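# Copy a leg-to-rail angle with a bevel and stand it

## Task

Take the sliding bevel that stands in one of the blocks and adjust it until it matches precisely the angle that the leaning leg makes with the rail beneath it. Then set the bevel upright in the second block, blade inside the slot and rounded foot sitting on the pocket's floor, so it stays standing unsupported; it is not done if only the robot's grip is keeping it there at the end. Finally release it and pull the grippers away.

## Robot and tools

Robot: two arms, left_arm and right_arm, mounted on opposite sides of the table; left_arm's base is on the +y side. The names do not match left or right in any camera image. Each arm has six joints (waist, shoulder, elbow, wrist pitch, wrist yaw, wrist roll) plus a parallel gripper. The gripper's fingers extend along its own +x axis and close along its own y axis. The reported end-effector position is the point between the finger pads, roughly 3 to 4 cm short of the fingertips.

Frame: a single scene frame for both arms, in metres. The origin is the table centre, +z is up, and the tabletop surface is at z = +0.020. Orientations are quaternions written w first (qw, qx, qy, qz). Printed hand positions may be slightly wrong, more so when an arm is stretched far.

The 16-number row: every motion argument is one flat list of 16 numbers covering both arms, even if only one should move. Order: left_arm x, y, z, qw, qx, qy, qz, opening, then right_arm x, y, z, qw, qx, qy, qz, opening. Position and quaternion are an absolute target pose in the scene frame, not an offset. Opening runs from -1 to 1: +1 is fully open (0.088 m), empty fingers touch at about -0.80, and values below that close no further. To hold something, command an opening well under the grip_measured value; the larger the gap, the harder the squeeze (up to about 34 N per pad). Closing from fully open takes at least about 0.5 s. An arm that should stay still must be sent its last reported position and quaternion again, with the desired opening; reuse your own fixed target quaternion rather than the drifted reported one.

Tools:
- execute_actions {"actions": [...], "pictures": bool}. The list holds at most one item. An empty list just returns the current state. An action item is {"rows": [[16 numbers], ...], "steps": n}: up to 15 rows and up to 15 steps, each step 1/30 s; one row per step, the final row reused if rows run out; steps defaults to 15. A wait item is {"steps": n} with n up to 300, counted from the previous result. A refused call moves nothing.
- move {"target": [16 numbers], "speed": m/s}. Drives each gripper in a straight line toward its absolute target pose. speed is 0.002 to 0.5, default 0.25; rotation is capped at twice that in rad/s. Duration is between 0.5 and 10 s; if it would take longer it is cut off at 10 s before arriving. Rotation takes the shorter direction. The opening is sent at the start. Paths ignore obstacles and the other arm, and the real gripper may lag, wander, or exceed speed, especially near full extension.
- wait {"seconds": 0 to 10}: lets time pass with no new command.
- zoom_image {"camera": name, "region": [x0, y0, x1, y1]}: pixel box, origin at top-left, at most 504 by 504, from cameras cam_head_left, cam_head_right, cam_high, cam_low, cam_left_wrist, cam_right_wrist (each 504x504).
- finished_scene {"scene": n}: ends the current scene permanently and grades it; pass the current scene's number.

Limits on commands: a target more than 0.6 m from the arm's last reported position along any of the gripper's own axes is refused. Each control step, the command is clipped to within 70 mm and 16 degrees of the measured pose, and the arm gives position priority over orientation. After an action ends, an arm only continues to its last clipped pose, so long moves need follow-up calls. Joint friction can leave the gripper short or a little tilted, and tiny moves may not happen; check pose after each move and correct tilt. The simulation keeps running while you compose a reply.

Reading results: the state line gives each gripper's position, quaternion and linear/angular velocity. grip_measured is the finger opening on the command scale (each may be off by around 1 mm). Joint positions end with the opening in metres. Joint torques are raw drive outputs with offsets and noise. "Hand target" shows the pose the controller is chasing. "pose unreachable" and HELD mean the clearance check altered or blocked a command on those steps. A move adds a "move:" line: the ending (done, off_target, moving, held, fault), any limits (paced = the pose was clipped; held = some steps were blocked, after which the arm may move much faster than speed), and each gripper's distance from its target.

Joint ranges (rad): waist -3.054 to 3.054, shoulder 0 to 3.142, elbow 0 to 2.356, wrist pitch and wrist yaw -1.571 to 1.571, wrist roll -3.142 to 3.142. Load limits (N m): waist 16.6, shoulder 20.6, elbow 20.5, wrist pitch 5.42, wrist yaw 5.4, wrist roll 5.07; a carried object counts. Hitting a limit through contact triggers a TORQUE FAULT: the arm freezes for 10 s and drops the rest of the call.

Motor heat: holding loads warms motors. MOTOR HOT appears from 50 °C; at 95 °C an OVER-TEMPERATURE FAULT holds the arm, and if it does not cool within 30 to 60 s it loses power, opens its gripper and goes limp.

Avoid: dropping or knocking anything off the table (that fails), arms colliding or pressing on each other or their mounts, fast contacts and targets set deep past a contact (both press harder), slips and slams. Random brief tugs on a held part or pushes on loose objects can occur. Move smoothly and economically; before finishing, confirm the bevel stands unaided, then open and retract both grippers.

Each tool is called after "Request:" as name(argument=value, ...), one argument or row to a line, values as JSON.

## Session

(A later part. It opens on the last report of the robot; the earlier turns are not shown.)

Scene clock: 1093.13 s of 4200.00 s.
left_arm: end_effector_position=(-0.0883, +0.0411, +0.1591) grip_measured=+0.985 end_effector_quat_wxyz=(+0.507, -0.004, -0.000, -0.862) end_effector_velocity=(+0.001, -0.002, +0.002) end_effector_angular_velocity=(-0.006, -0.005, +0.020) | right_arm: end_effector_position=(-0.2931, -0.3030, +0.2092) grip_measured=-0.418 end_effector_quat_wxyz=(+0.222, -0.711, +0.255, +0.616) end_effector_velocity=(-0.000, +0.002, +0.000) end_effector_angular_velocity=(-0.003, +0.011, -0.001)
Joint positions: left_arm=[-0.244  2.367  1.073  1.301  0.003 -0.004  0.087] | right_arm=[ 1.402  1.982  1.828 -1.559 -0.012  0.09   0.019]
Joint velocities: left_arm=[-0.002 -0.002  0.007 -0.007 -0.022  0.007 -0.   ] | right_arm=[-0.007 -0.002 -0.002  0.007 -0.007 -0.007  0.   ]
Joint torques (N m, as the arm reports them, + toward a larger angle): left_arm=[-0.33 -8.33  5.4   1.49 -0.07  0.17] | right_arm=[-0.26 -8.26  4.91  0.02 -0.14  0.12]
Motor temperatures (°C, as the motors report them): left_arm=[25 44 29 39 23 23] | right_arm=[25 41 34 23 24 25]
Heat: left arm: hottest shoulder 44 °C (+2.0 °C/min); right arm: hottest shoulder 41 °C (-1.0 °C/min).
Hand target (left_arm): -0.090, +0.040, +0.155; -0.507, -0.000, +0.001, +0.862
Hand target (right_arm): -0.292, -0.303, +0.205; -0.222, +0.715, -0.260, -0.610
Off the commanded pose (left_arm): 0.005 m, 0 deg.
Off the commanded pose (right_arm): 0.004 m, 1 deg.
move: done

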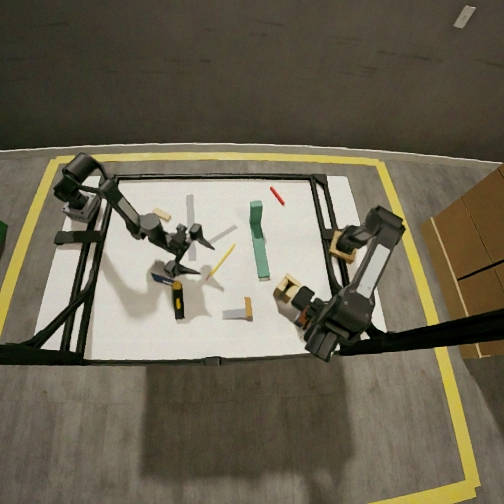

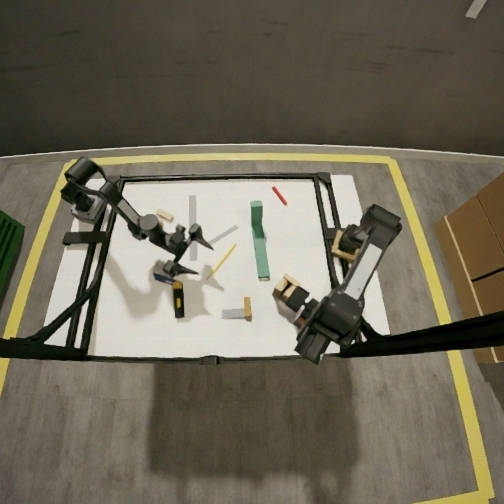

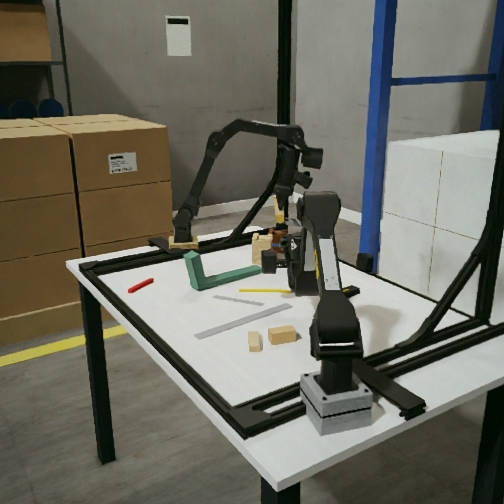

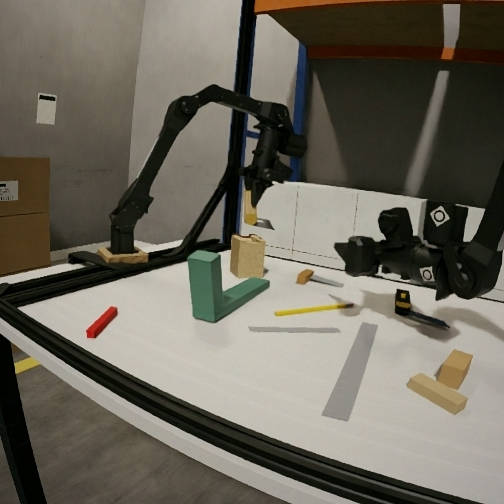

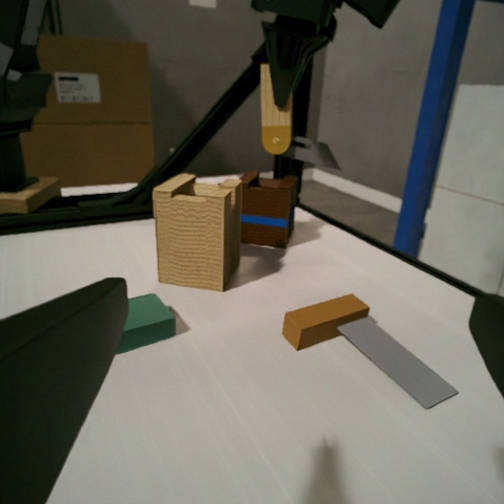

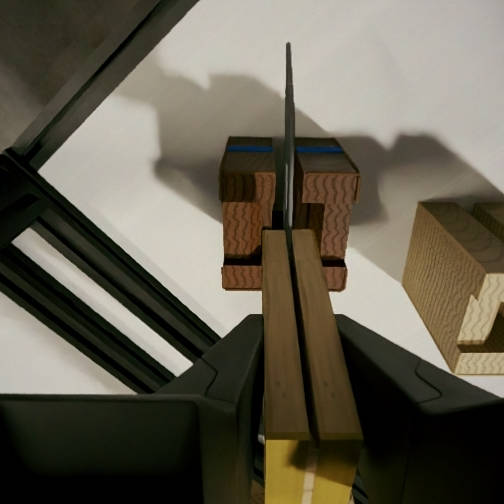

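Request:
move(
  target=[-0.090,0.040,0.155,0.5075,0.0,0.0,-0.8616,1, -0.2930,-0.2985,0.192,0.2175,-0.7251,0.2639,0.5977,-0.8],
  speed=0.01,
)

Request:
zoom_image(
  camera="cam_right_wrist",
  region=[200, 120, 380, 300],
)

Request:
zoom_image(
  camera="cam_left_wrist",
  region=[200, 60, 360, 260],
)

Scene clock: 1127.03 s of 4200.00 s.
left_arm: end_effector_position=(-0.0887, +0.0407, +0.1570) grip_measured=+0.985 end_effector_quat_wxyz=(+0.507, -0.002, +0.000, -0.862) end_effector_velocity=(-0.001, +0.001, +0.005) end_effector_angular_velocity=(+0.000, +0.025, +0.015) | right_arm: end_effector_position=(-0.2928, -0.2997, +0.1957) grip_measured=-0.418 end_effector_quat_wxyz=(+0.220, -0.722, +0.262, +0.601) end_effector_velocity=(-0.000, -0.000, -0.001) end_effector_angular_velocity=(-0.003, +0.005, -0.011)
Joint positions: left_arm=[-0.245  2.372  1.076  1.299  0.002 -0.002  0.087] | right_arm=[ 1.393  2.021  1.824 -1.555 -0.014  0.088  0.019]
Joint velocities: left_arm=[-0.007 -0.007 -0.002  0.007 -0.022 -0.022 -0.   ] | right_arm=[-0.002 -0.002 -0.007  0.007 -0.007  0.007  0.   ]
Joint torques (N m, as the arm reports them, + toward a larger angle): left_arm=[-0.24 -8.96  5.32  1.47 -0.08  0.08] | right_arm=[-0.27 -8.09  5.87 -0.04 -0.13 -0.1 ]
Motor temperatures (°C, as the motors report them): left_arm=[25 45 29 39 23 23] | right_arm=[25 41 32 23 24 25]
Heat: left arm: hottest shoulder 45 °C (+2.0 °C/min); right arm: hottest shoulder 41 °C (+0.0 °C/min).
Hand target (left_arm): -0.090, +0.040, +0.155; -0.508, -0.000, -0.000, +0.862
Hand target (right_arm): -0.293, -0.299, +0.192; -0.217, +0.725, -0.264, -0.598
Off the commanded pose (left_arm): 0.002 m, 0 deg.
Off the commanded pose (right_arm): 0.004 m, 1 deg.
move: done

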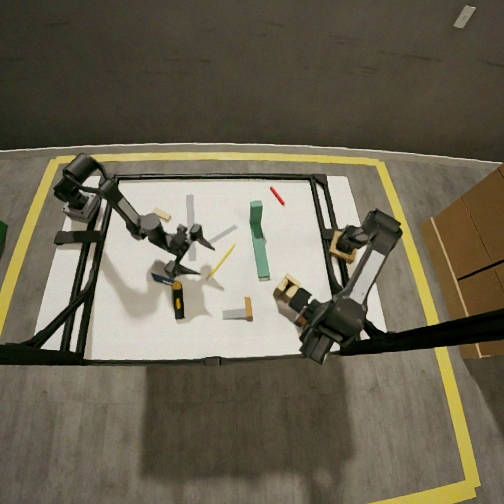

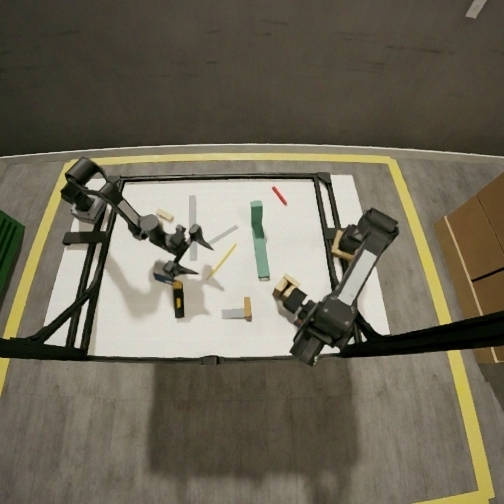

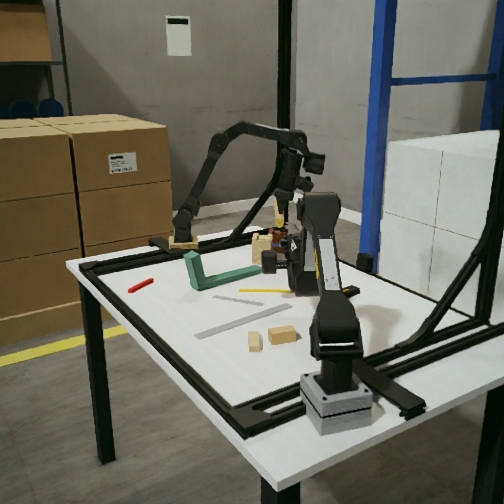

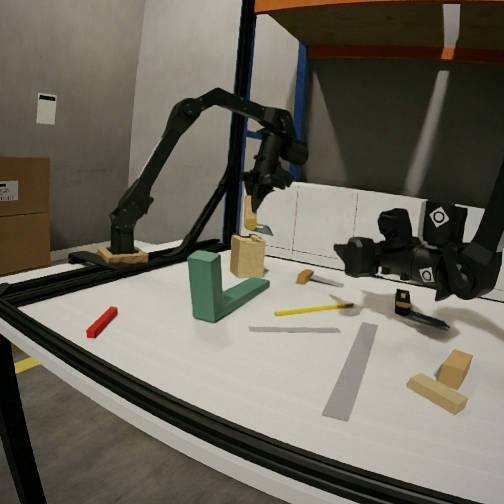

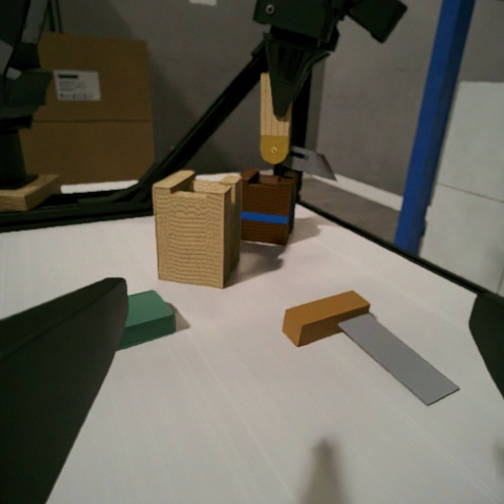

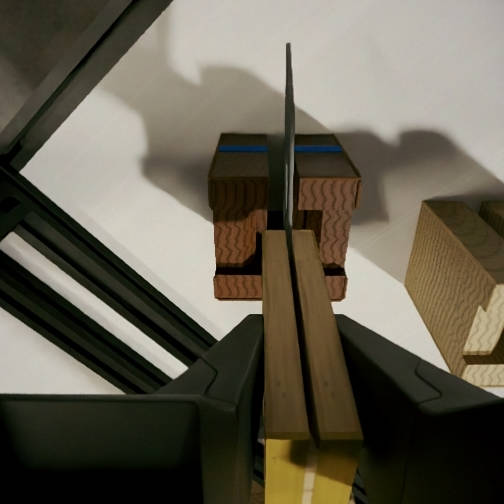

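Region (200, 120, 380, 300) of cam_right_wrist's 504x504 image, scaled by 2.800, with more detail than that image has.

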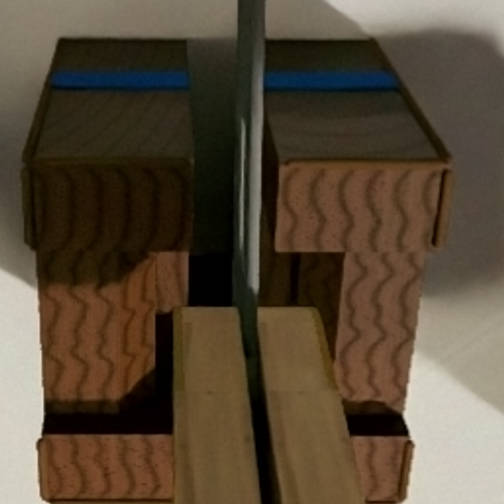

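Region (200, 60, 360, 260) of cam_left_wrist's 504x504 image, scaled by 2.520, with more detail than that image has; it fills the left 403 columns of this view, and the rest is white.

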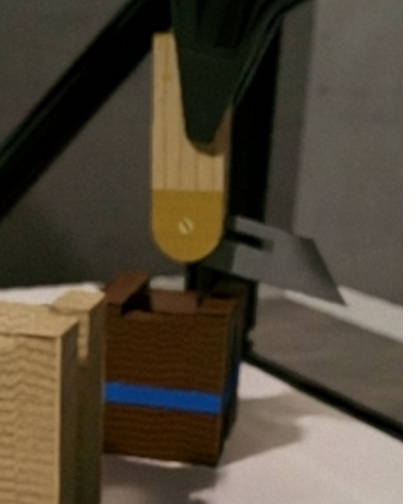

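Request:
zoom_image(
  camera="cam_left_wrist",
  region=[230, 130, 320, 220],
)

Region (230, 130, 320, 220) of cam_left_wrist's 504x504 image, scaled by 5.600, with more detail than that image has.

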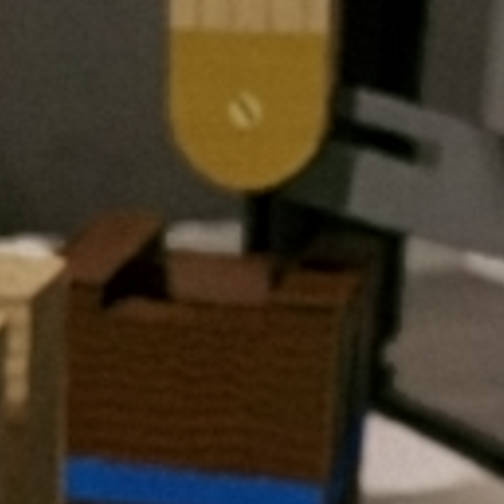

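Request:
move(
  target=[-0.090,0.040,0.155,0.5075,0.0,0.0,-0.8616,1, -0.2919,-0.2995,0.185,0.2129,-0.7354,0.2677,0.5850,-0.8],
  speed=0.005,
)

Request:
zoom_image(
  camera="cam_left_wrist",
  region=[230, 130, 320, 220],
)

Request:
zoom_image(
  camera="cam_right_wrist",
  region=[200, 120, 380, 300],
)

Scene clock: 1175.43 s of 4200.00 s.
left_arm: end_effector_position=(-0.0893, +0.0405, +0.1556) grip_measured=+0.985 end_effector_quat_wxyz=(+0.507, -0.001, +0.000, -0.862) end_effector_velocity=(-0.002, +0.001, -0.002) end_effector_angular_velocity=(+0.019, -0.002, -0.010) | right_arm: end_effector_position=(-0.2922, -0.2999, +0.1885) grip_measured=-0.418 end_effector_quat_wxyz=(+0.216, -0.731, +0.265, +0.591) end_effector_velocity=(+0.003, -0.005, -0.000) end_effector_angular_velocity=(-0.034, -0.009, +0.000)
Joint positions: left_arm=[-0.245  2.376  1.079  1.298  0.001 -0.001  0.087] | right_arm=[ 1.392  2.043  1.823 -1.56  -0.016  0.087  0.019]
Joint velocities: left_arm=[-0.002 -0.007 -0.002 -0.022  0.007 -0.007 -0.   ] | right_arm=[-0.002  0.002 -0.002 -0.022 -0.022 -0.007 -0.   ]
Joint torques (N m, as the arm reports them, + toward a larger angle): left_arm=[-0.16 -9.44  5.    1.55 -0.06  0.05] | right_arm=[-0.22 -8.11  5.94 -0.39 -0.13 -0.09]
Motor temperatures (°C, as the motors report them): left_arm=[25 47 29 39 23 23] | right_arm=[25 41 32 23 24 25]
Heat: left arm: hottest shoulder 47 °C (+3.0 °C/min); right arm: hottest shoulder 41 °C (+0.0 °C/min).
Hand target (left_arm): -0.090, +0.040, +0.155; -0.507, +0.000, +0.000, +0.862
Hand target (right_arm): -0.292, -0.299, +0.185; -0.213, +0.735, -0.267, -0.586
Off the commanded pose (left_arm): 0.001 m, 0 deg.
Off the commanded pose (right_arm): 0.004 m, 1 deg.
joint sent to its limit (right arm) — the command would take joint 4 (wrist pitch) past its lower limit, so that joint was sent only as far as its limit.
move: done

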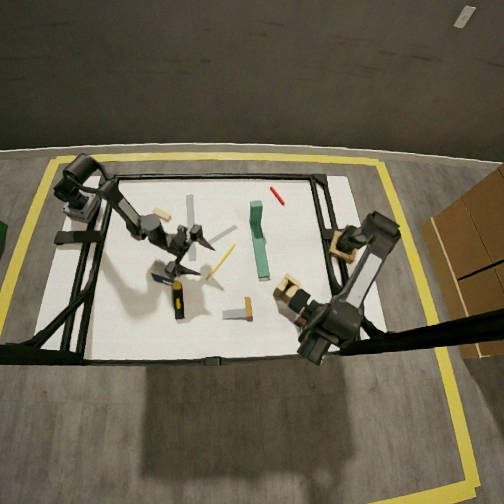

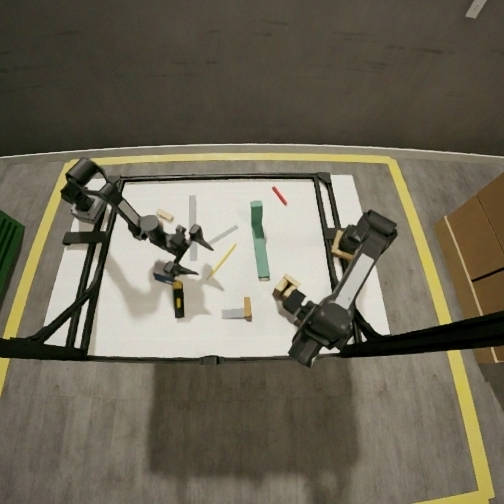

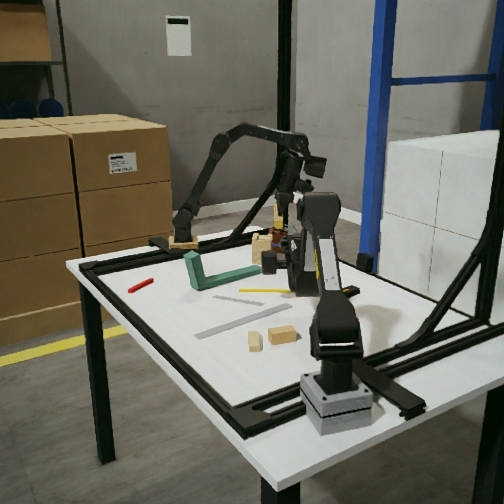

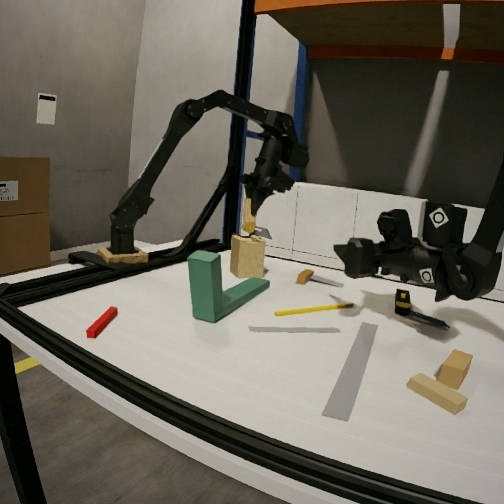

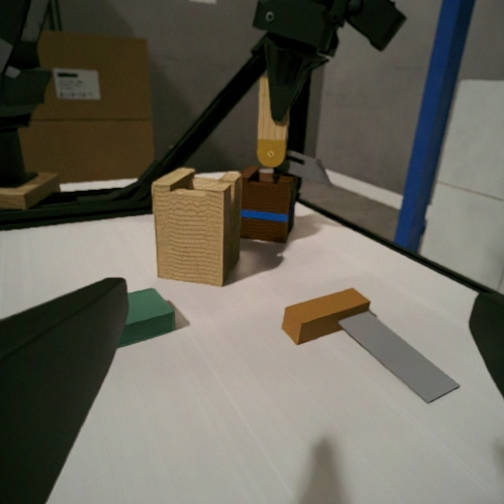

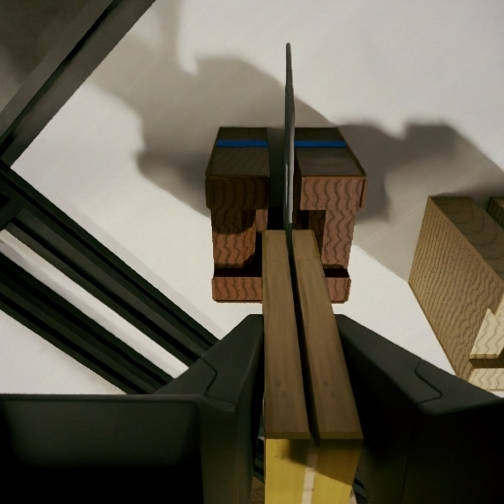

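Region (230, 130, 320, 220) of cam_left_wrist's 504x504 image, scaled by 5.600, with more detail than that image has.

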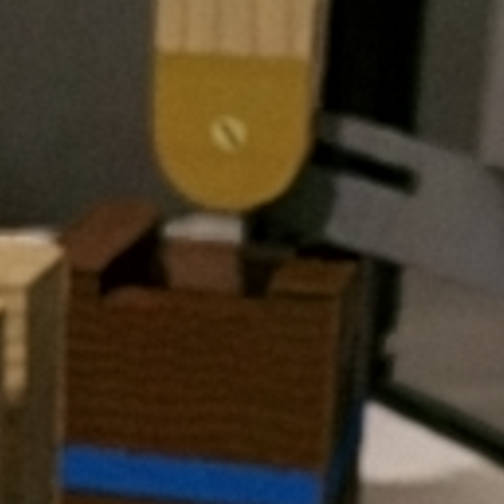

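Region (200, 120, 380, 300) of cam_right_wrist's 504x504 image, scaled by 2.800, with more detail than that image has.

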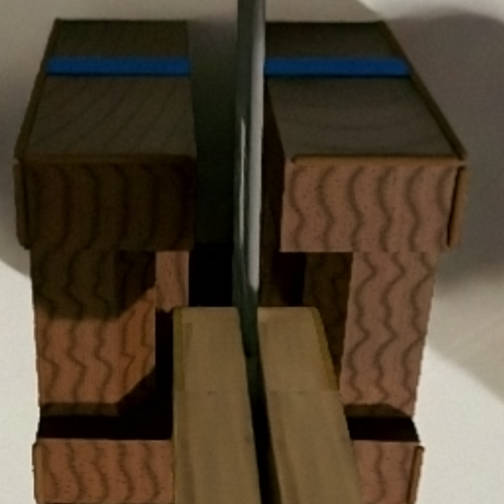

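Request:
move(
  target=[-0.090,0.040,0.155,0.5075,0.0,0.0,-0.8616,1, -0.2919,-0.2995,0.177,0.2106,-0.7405,0.2695,0.5786,-0.8],
  speed=0.004,
)

Request:
zoom_image(
  camera="cam_left_wrist",
  region=[230, 130, 320, 220],
)

Request:
zoom_image(
  camera="cam_right_wrist",
  region=[200, 120, 380, 300],
)

Scene clock: 1197.03 s of 4200.00 s.
left_arm: end_effector_position=(-0.0894, +0.0405, +0.1552) grip_measured=+0.985 end_effector_quat_wxyz=(+0.507, -0.000, +0.000, -0.862) end_effector_velocity=(+0.001, -0.001, -0.002) end_effector_angular_velocity=(+0.017, +0.016, +0.020) | right_arm: end_effector_position=(-0.2929, -0.2996, +0.1823) grip_measured=-0.418 end_effector_quat_wxyz=(+0.214, -0.736, +0.267, +0.585) end_effector_velocity=(+0.002, -0.002, -0.000) end_effector_angular_velocity=(-0.017, -0.003, +0.017)
Joint positions: left_arm=[-0.246  2.377  1.08   1.297  0.001 -0.001  0.087] | right_arm=[ 1.391  2.061  1.823 -1.558 -0.018  0.086  0.019]
Joint velocities: left_arm=[-0.002  0.002  0.002 -0.007 -0.022 -0.022 -0.001] | right_arm=[-0.002 -0.002 -0.007 -0.007 -0.007 -0.022  0.   ]
Joint torques (N m, as the arm reports them, + toward a larger angle): left_arm=[-0.14 -9.58  4.91  1.56 -0.06  0.05] | right_arm=[-0.2  -8.22  4.88 -0.13 -0.13 -0.1 ]
Motor temperatures (°C, as the motors report them): left_arm=[25 47 29 39 23 23] | right_arm=[25 41 32 23 24 25]
Heat: left arm: hottest shoulder 47 °C (+2.0 °C/min); right arm: hottest shoulder 41 °C (+0.0 °C/min).
Hand target (left_arm): -0.090, +0.040, +0.155; -0.508, -0.000, +0.000, +0.862
Hand target (right_arm): -0.292, -0.300, +0.177; -0.210, +0.741, -0.269, -0.579
Off the commanded pose (left_arm): 0.001 m, 0 deg.
Off the commanded pose (right_arm): 0.005 m, 1 deg.
move: done

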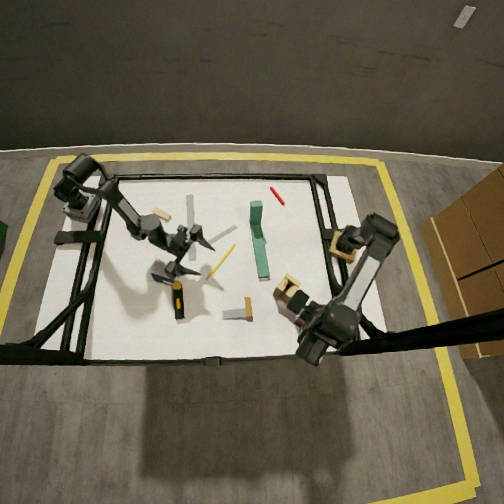

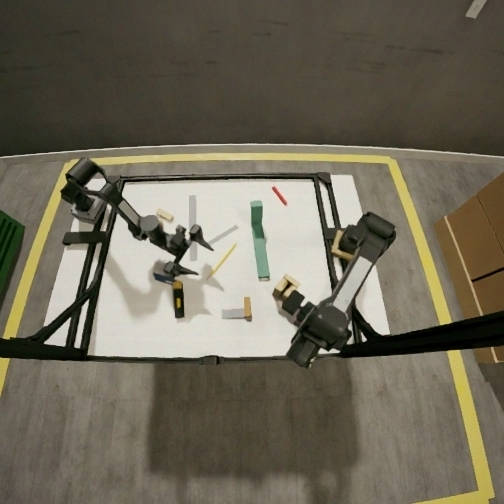

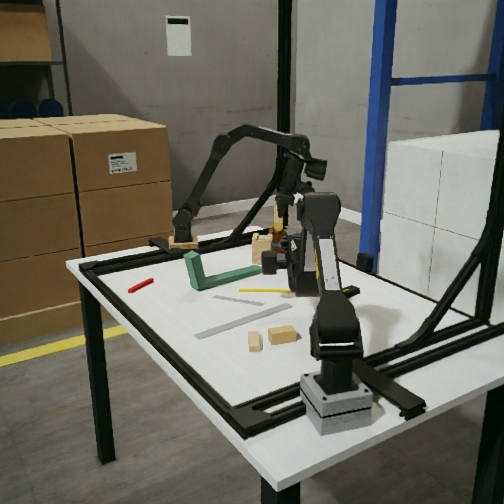

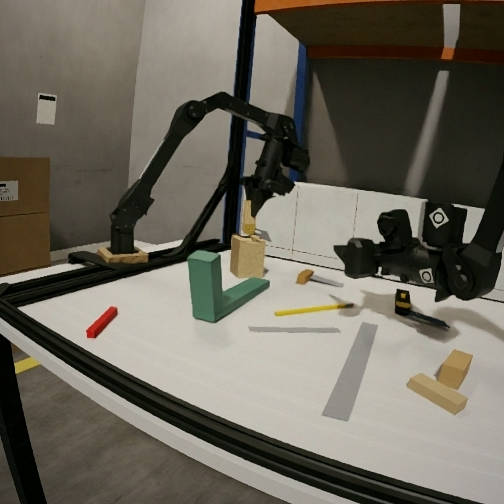

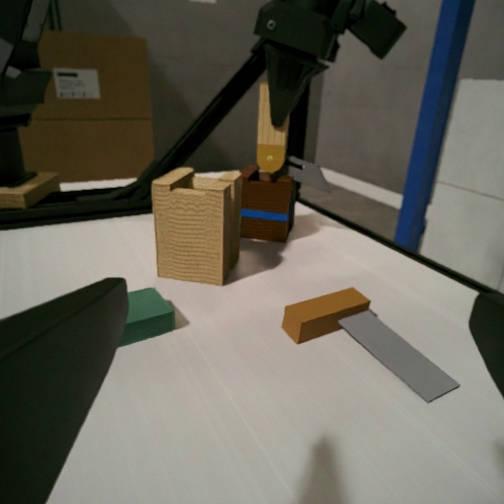

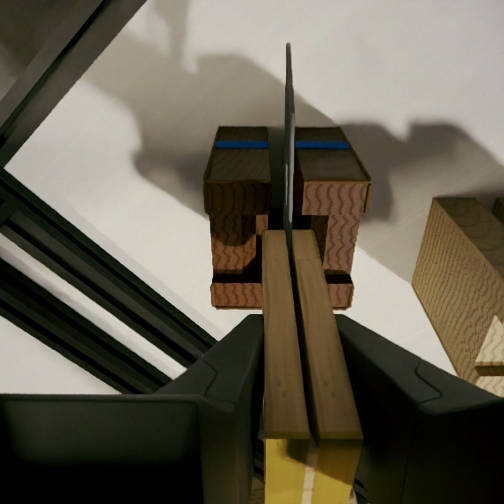

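Region (230, 130, 320, 220) of cam_left_wrist's 504x504 image, scaled by 5.600, with more detail than that image has.

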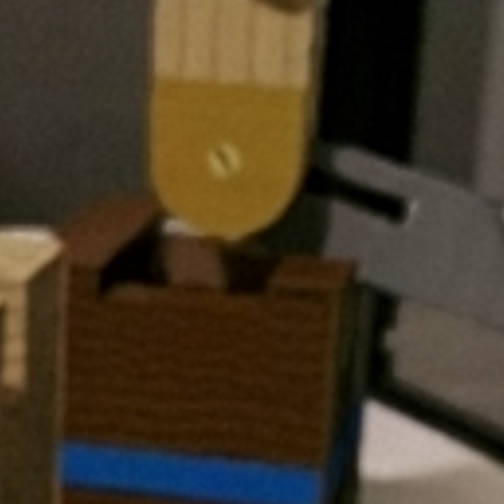

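Region (200, 120, 380, 300) of cam_right_wrist's 504x504 image, scaled by 2.800, with more detail than that image has.

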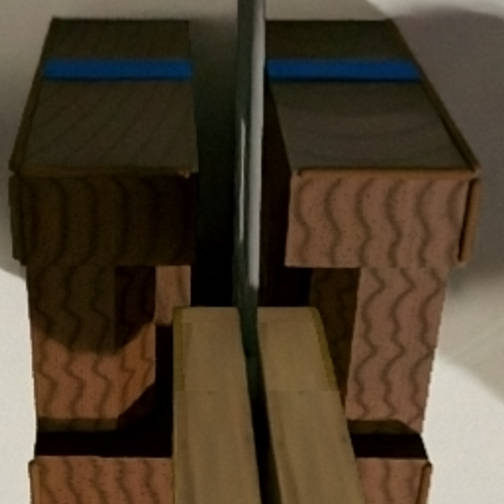

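Request:
move(
  target=[-0.090,0.040,0.155,0.5075,0.0,0.0,-0.8616,1, -0.2908,-0.3002,0.169,0.2106,-0.7405,0.2695,0.5786,-0.8],
  speed=0.004,
)

Request:
zoom_image(
  camera="cam_left_wrist",
  region=[230, 130, 320, 220],
)

Request:
zoom_image(
  camera="cam_right_wrist",
  region=[200, 120, 380, 300],
)

Scene clock: 1211.67 s of 4200.00 s.
left_arm: end_effector_position=(-0.0895, +0.0404, +0.1548) grip_measured=+0.985 end_effector_quat_wxyz=(+0.507, +0.000, +0.001, -0.862) end_effector_velocity=(+0.001, +0.002, -0.005) end_effector_angular_velocity=(+0.019, -0.002, +0.005) | right_arm: end_effector_position=(-0.2922, -0.2999, +0.1724) grip_measured=-0.418 end_effector_quat_wxyz=(+0.213, -0.737, +0.268, +0.583) end_effector_velocity=(+0.002, -0.001, +0.001) end_effector_angular_velocity=(-0.011, -0.001, +0.003)
Joint positions: left_arm=[-0.246  2.378  1.08   1.297  0.001 -0.001  0.087] | right_arm=[ 1.391  2.064  1.786 -1.525 -0.018  0.085  0.019]
Joint velocities: left_arm=[-0.002  0.002 -0.007 -0.007 -0.007 -0.007 -0.   ] | right_arm=[-0.002 -0.002 -0.002 -0.007 -0.007 -0.007 -0.   ]
Joint torques (N m, as the arm reports them, + toward a larger angle): left_arm=[-0.12 -9.65  4.87  1.57 -0.05  0.04] | right_arm=[-0.22 -8.98  4.71 -0.12 -0.12 -0.09]
Motor temperatures (°C, as the motors report them): left_arm=[25 48 29 39 23 23] | right_arm=[25 41 31 23 24 25]
Heat: left arm: hottest shoulder 48 °C (+2.0 °C/min); right arm: hottest shoulder 41 °C (+0.0 °C/min).
Hand target (left_arm): -0.090, +0.040, +0.155; -0.508, -0.000, -0.000, +0.862
Hand target (right_arm): -0.291, -0.300, +0.169; -0.211, +0.741, -0.269, -0.578
Off the commanded pose (left_arm): 0.001 m, 0 deg.
Off the commanded pose (right_arm): 0.004 m, 1 deg.
move: done

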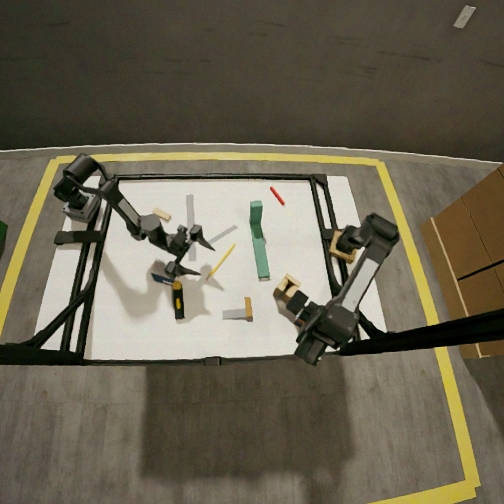

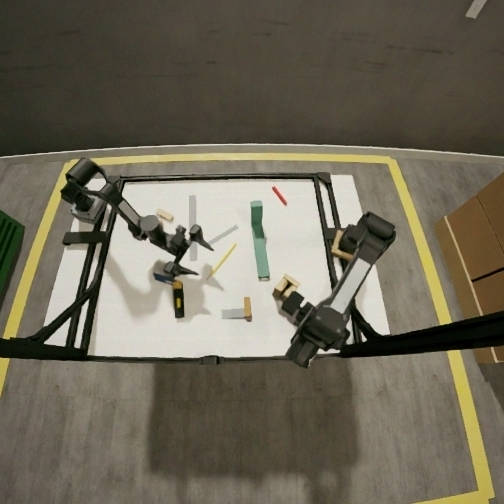

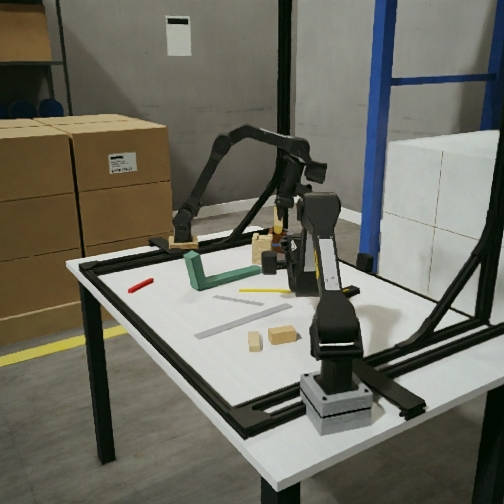

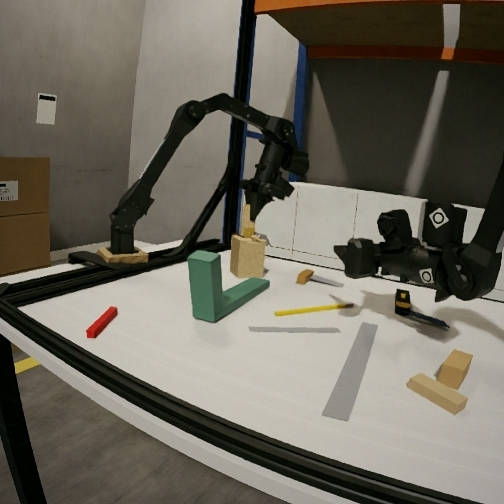

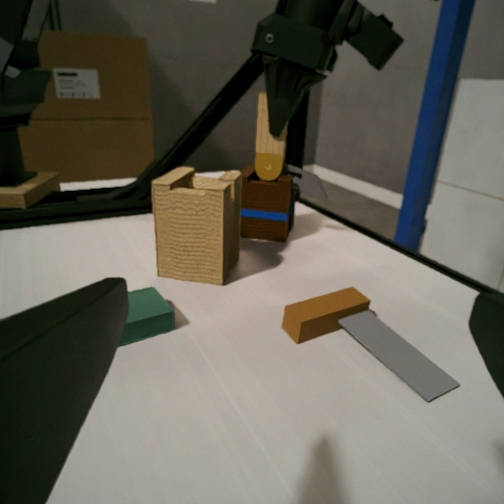

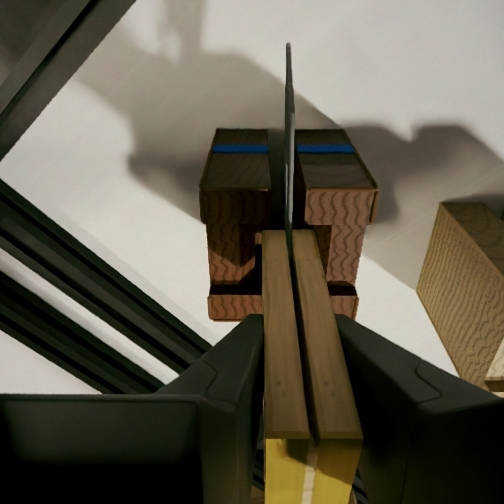

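Region (230, 130, 320, 220) of cam_left_wrist's 504x504 image, scaled by 5.600, with more detail than that image has.

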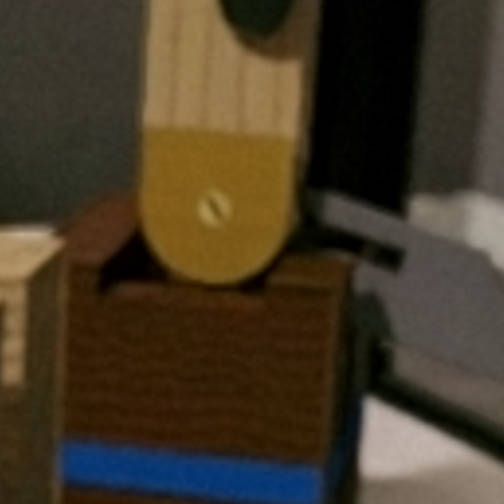

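Region (200, 120, 380, 300) of cam_right_wrist's 504x504 image, scaled by 2.800, with more detail than that image has.

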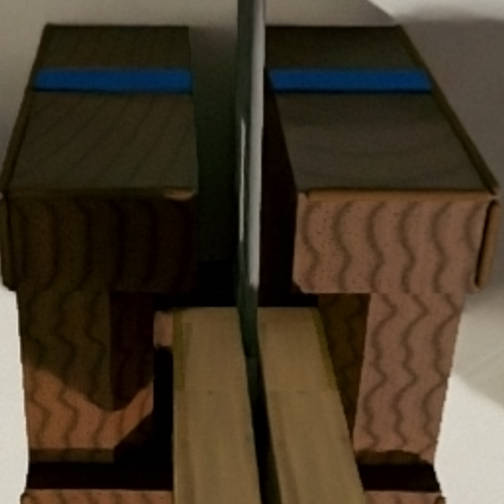

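Request:
move(
  target=[-0.090,0.040,0.155,0.5075,0.0,0.0,-0.8616,1, -0.2912,-0.2998,0.158,0.2095,-0.7430,0.2704,0.5755,-0.8],
  speed=0.004,
)

Request:
zoom_image(
  camera="cam_left_wrist",
  region=[230, 130, 320, 220],
)

Scene clock: 1221.77 s of 4200.00 s.
left_arm: end_effector_position=(-0.0897, +0.0405, +0.1547) grip_measured=+0.985 end_effector_quat_wxyz=(+0.507, +0.000, +0.001, -0.862) end_effector_velocity=(-0.001, +0.003, -0.005) end_effector_angular_velocity=(+0.026, +0.011, -0.010) | right_arm: end_effector_position=(-0.2923, -0.2998, +0.1635) grip_measured=-0.418 end_effector_quat_wxyz=(+0.212, -0.738, +0.268, +0.581) end_effector_velocity=(-0.001, -0.002, -0.001) end_effector_angular_velocity=(-0.003, +0.005, -0.006)
Joint positions: left_arm=[-0.246  2.379  1.081  1.297  0.001 -0.001  0.087] | right_arm=[ 1.391  2.07   1.759 -1.496 -0.019  0.085  0.019]
Joint velocities: left_arm=[-0.002  0.002 -0.007 -0.007  0.007 -0.022 -0.   ] | right_arm=[ 0.002 -0.002 -0.007  0.007 -0.007  0.007 -0.   ]
Joint torques (N m, as the arm reports them, + toward a larger angle): left_arm=[-0.11 -9.72  4.82  1.6  -0.05  0.04] | right_arm=[-0.22 -8.26  4.82 -0.06 -0.11 -0.1 ]
Motor temperatures (°C, as the motors report them): left_arm=[25 48 29 39 23 23] | right_arm=[25 42 31 23 24 25]
Heat: left arm: hottest shoulder 48 °C (+2.0 °C/min); right arm: hottest shoulder 42 °C (+1.0 °C/min).
Hand target (left_arm): -0.090, +0.040, +0.155; -0.507, +0.000, +0.000, +0.862
Hand target (right_arm): -0.291, -0.300, +0.158; -0.209, +0.743, -0.270, -0.575
Off the commanded pose (left_arm): 0.001 m, 0 deg.
Off the commanded pose (right_arm): 0.006 m, 1 deg.
move: done

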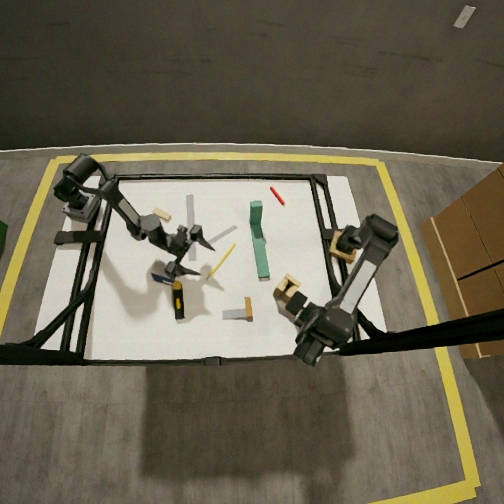

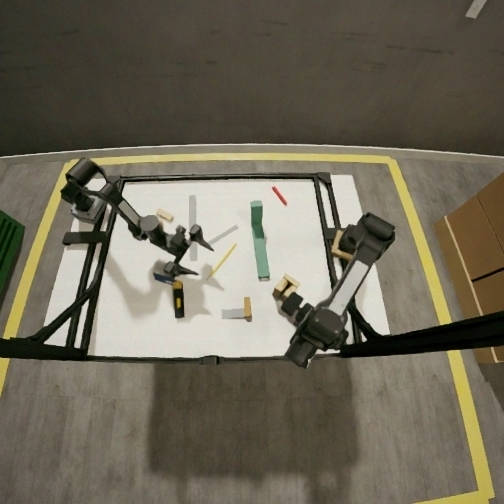

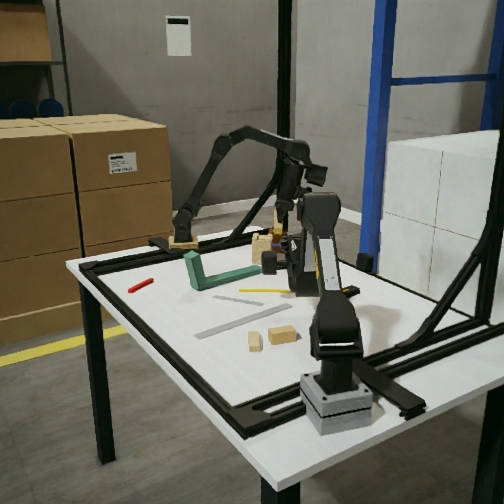

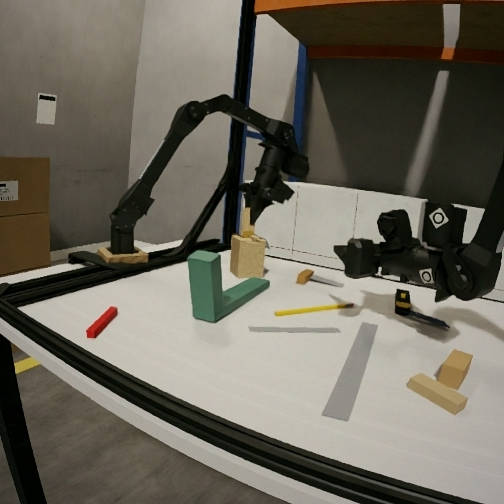

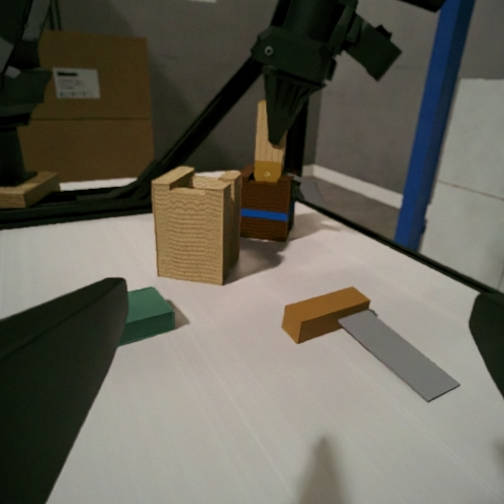

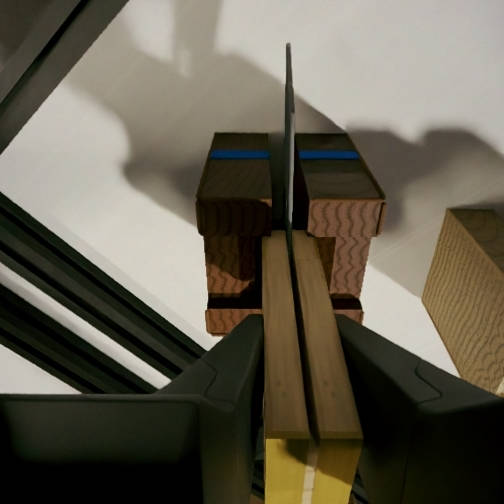

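Region (230, 130, 320, 220) of cam_left_wrist's 504x504 image, scaled by 5.600, with more detail than that image has.

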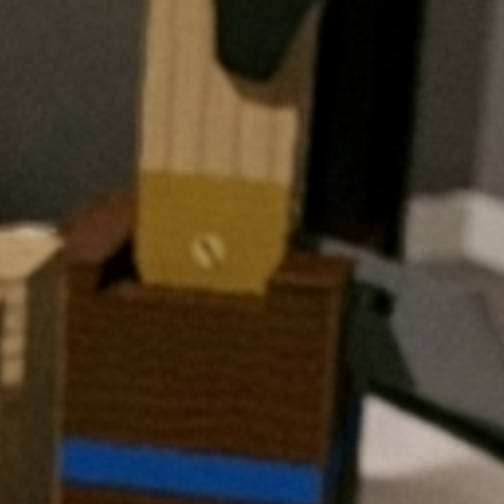

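Request:
move(
  target=[-0.090,0.040,0.155,0.5075,0.0,0.0,-0.8616,1, -0.2912,-0.2998,0.148,0.2095,-0.7430,0.2704,0.5755,-0.8],
  speed=0.004,
)

Request:
zoom_image(
  camera="cam_left_wrist",
  region=[230, 130, 320, 220],
)

Scene clock: 1230.57 s of 4200.00 s.
left_arm: end_effector_position=(-0.0897, +0.0405, +0.1547) grip_measured=+0.985 end_effector_quat_wxyz=(+0.507, +0.000, +0.001, -0.862) end_effector_velocity=(-0.002, +0.002, -0.008) end_effector_angular_velocity=(+0.036, -0.011, -0.010) | right_arm: end_effector_position=(-0.2921, -0.3001, +0.1559) grip_measured=-0.418 end_effector_quat_wxyz=(+0.212, -0.738, +0.269, +0.581) end_effector_velocity=(+0.002, -0.001, +0.001) end_effector_angular_velocity=(-0.014, +0.001, +0.017)
Joint positions: left_arm=[-0.246  2.379  1.081  1.297  0.001 -0.001  0.087] | right_arm=[ 1.39   2.071  1.731 -1.466 -0.02   0.085  0.019]
Joint velocities: left_arm=[-0.002 -0.002 -0.002 -0.037  0.007 -0.007 -0.   ] | right_arm=[-0.002 -0.002 -0.002 -0.007 -0.007 -0.022 -0.   ]
Joint torques (N m, as the arm reports them, + toward a larger angle): left_arm=[-0.09 -9.75  4.81  1.59 -0.05  0.04] | right_arm=[-0.18 -7.85  4.08  0.52 -0.09 -0.09]
Motor temperatures (°C, as the motors report them): left_arm=[25 48 29 40 23 23] | right_arm=[25 42 31 23 24 25]
Heat: left arm: hottest shoulder 48 °C (+2.0 °C/min); right arm: hottest shoulder 42 °C (+1.0 °C/min).
Hand target (left_arm): -0.090, +0.040, +0.155; -0.508, +0.000, +0.000, +0.862
Hand target (right_arm): -0.291, -0.300, +0.148; -0.209, +0.743, -0.270, -0.575
Off the commanded pose (left_arm): 0.001 m, 0 deg.
Off the commanded pose (right_arm): 0.008 m, 1 deg.
move: done

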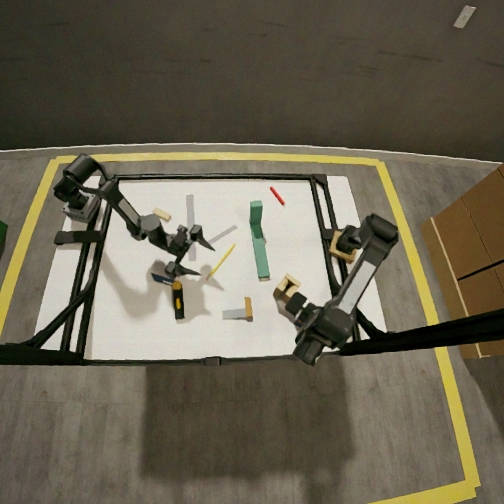

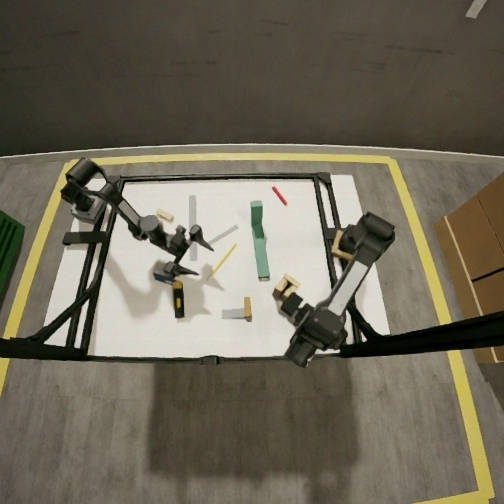

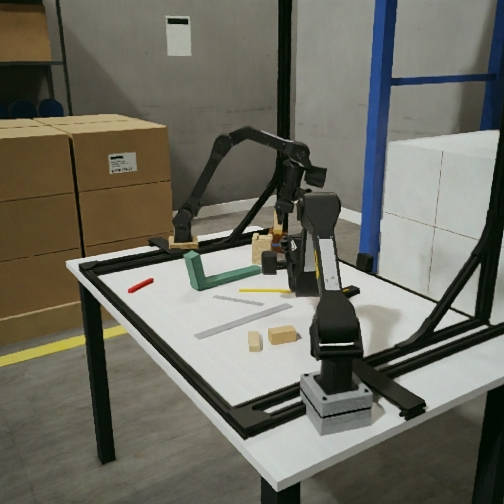

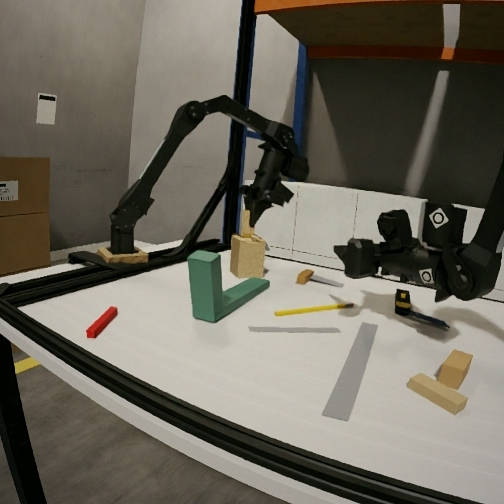

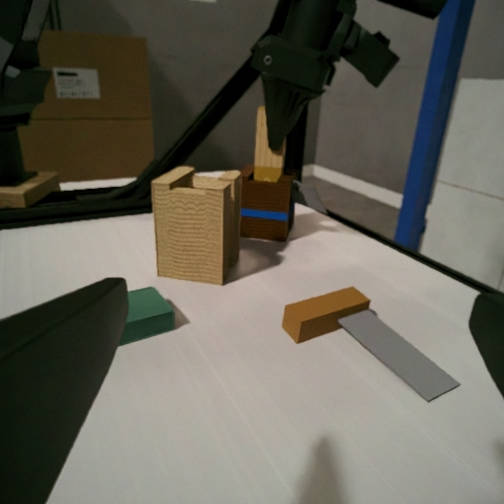

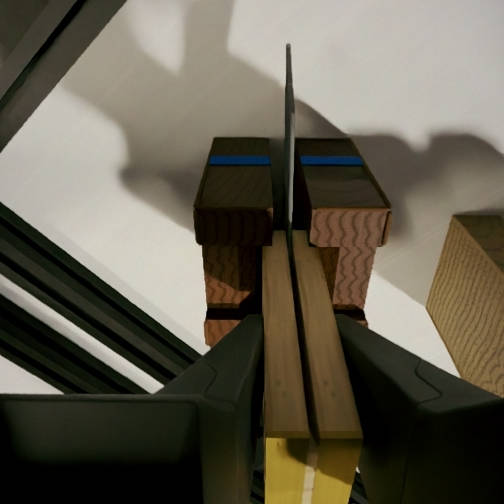

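Region (230, 130, 320, 220) of cam_left_wrist's 504x504 image, scaled by 5.600, with more detail than that image has.

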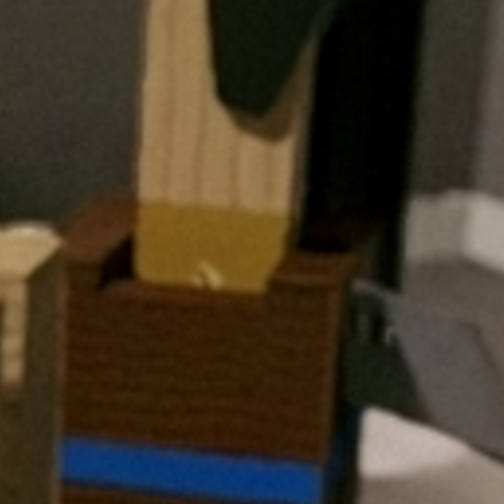

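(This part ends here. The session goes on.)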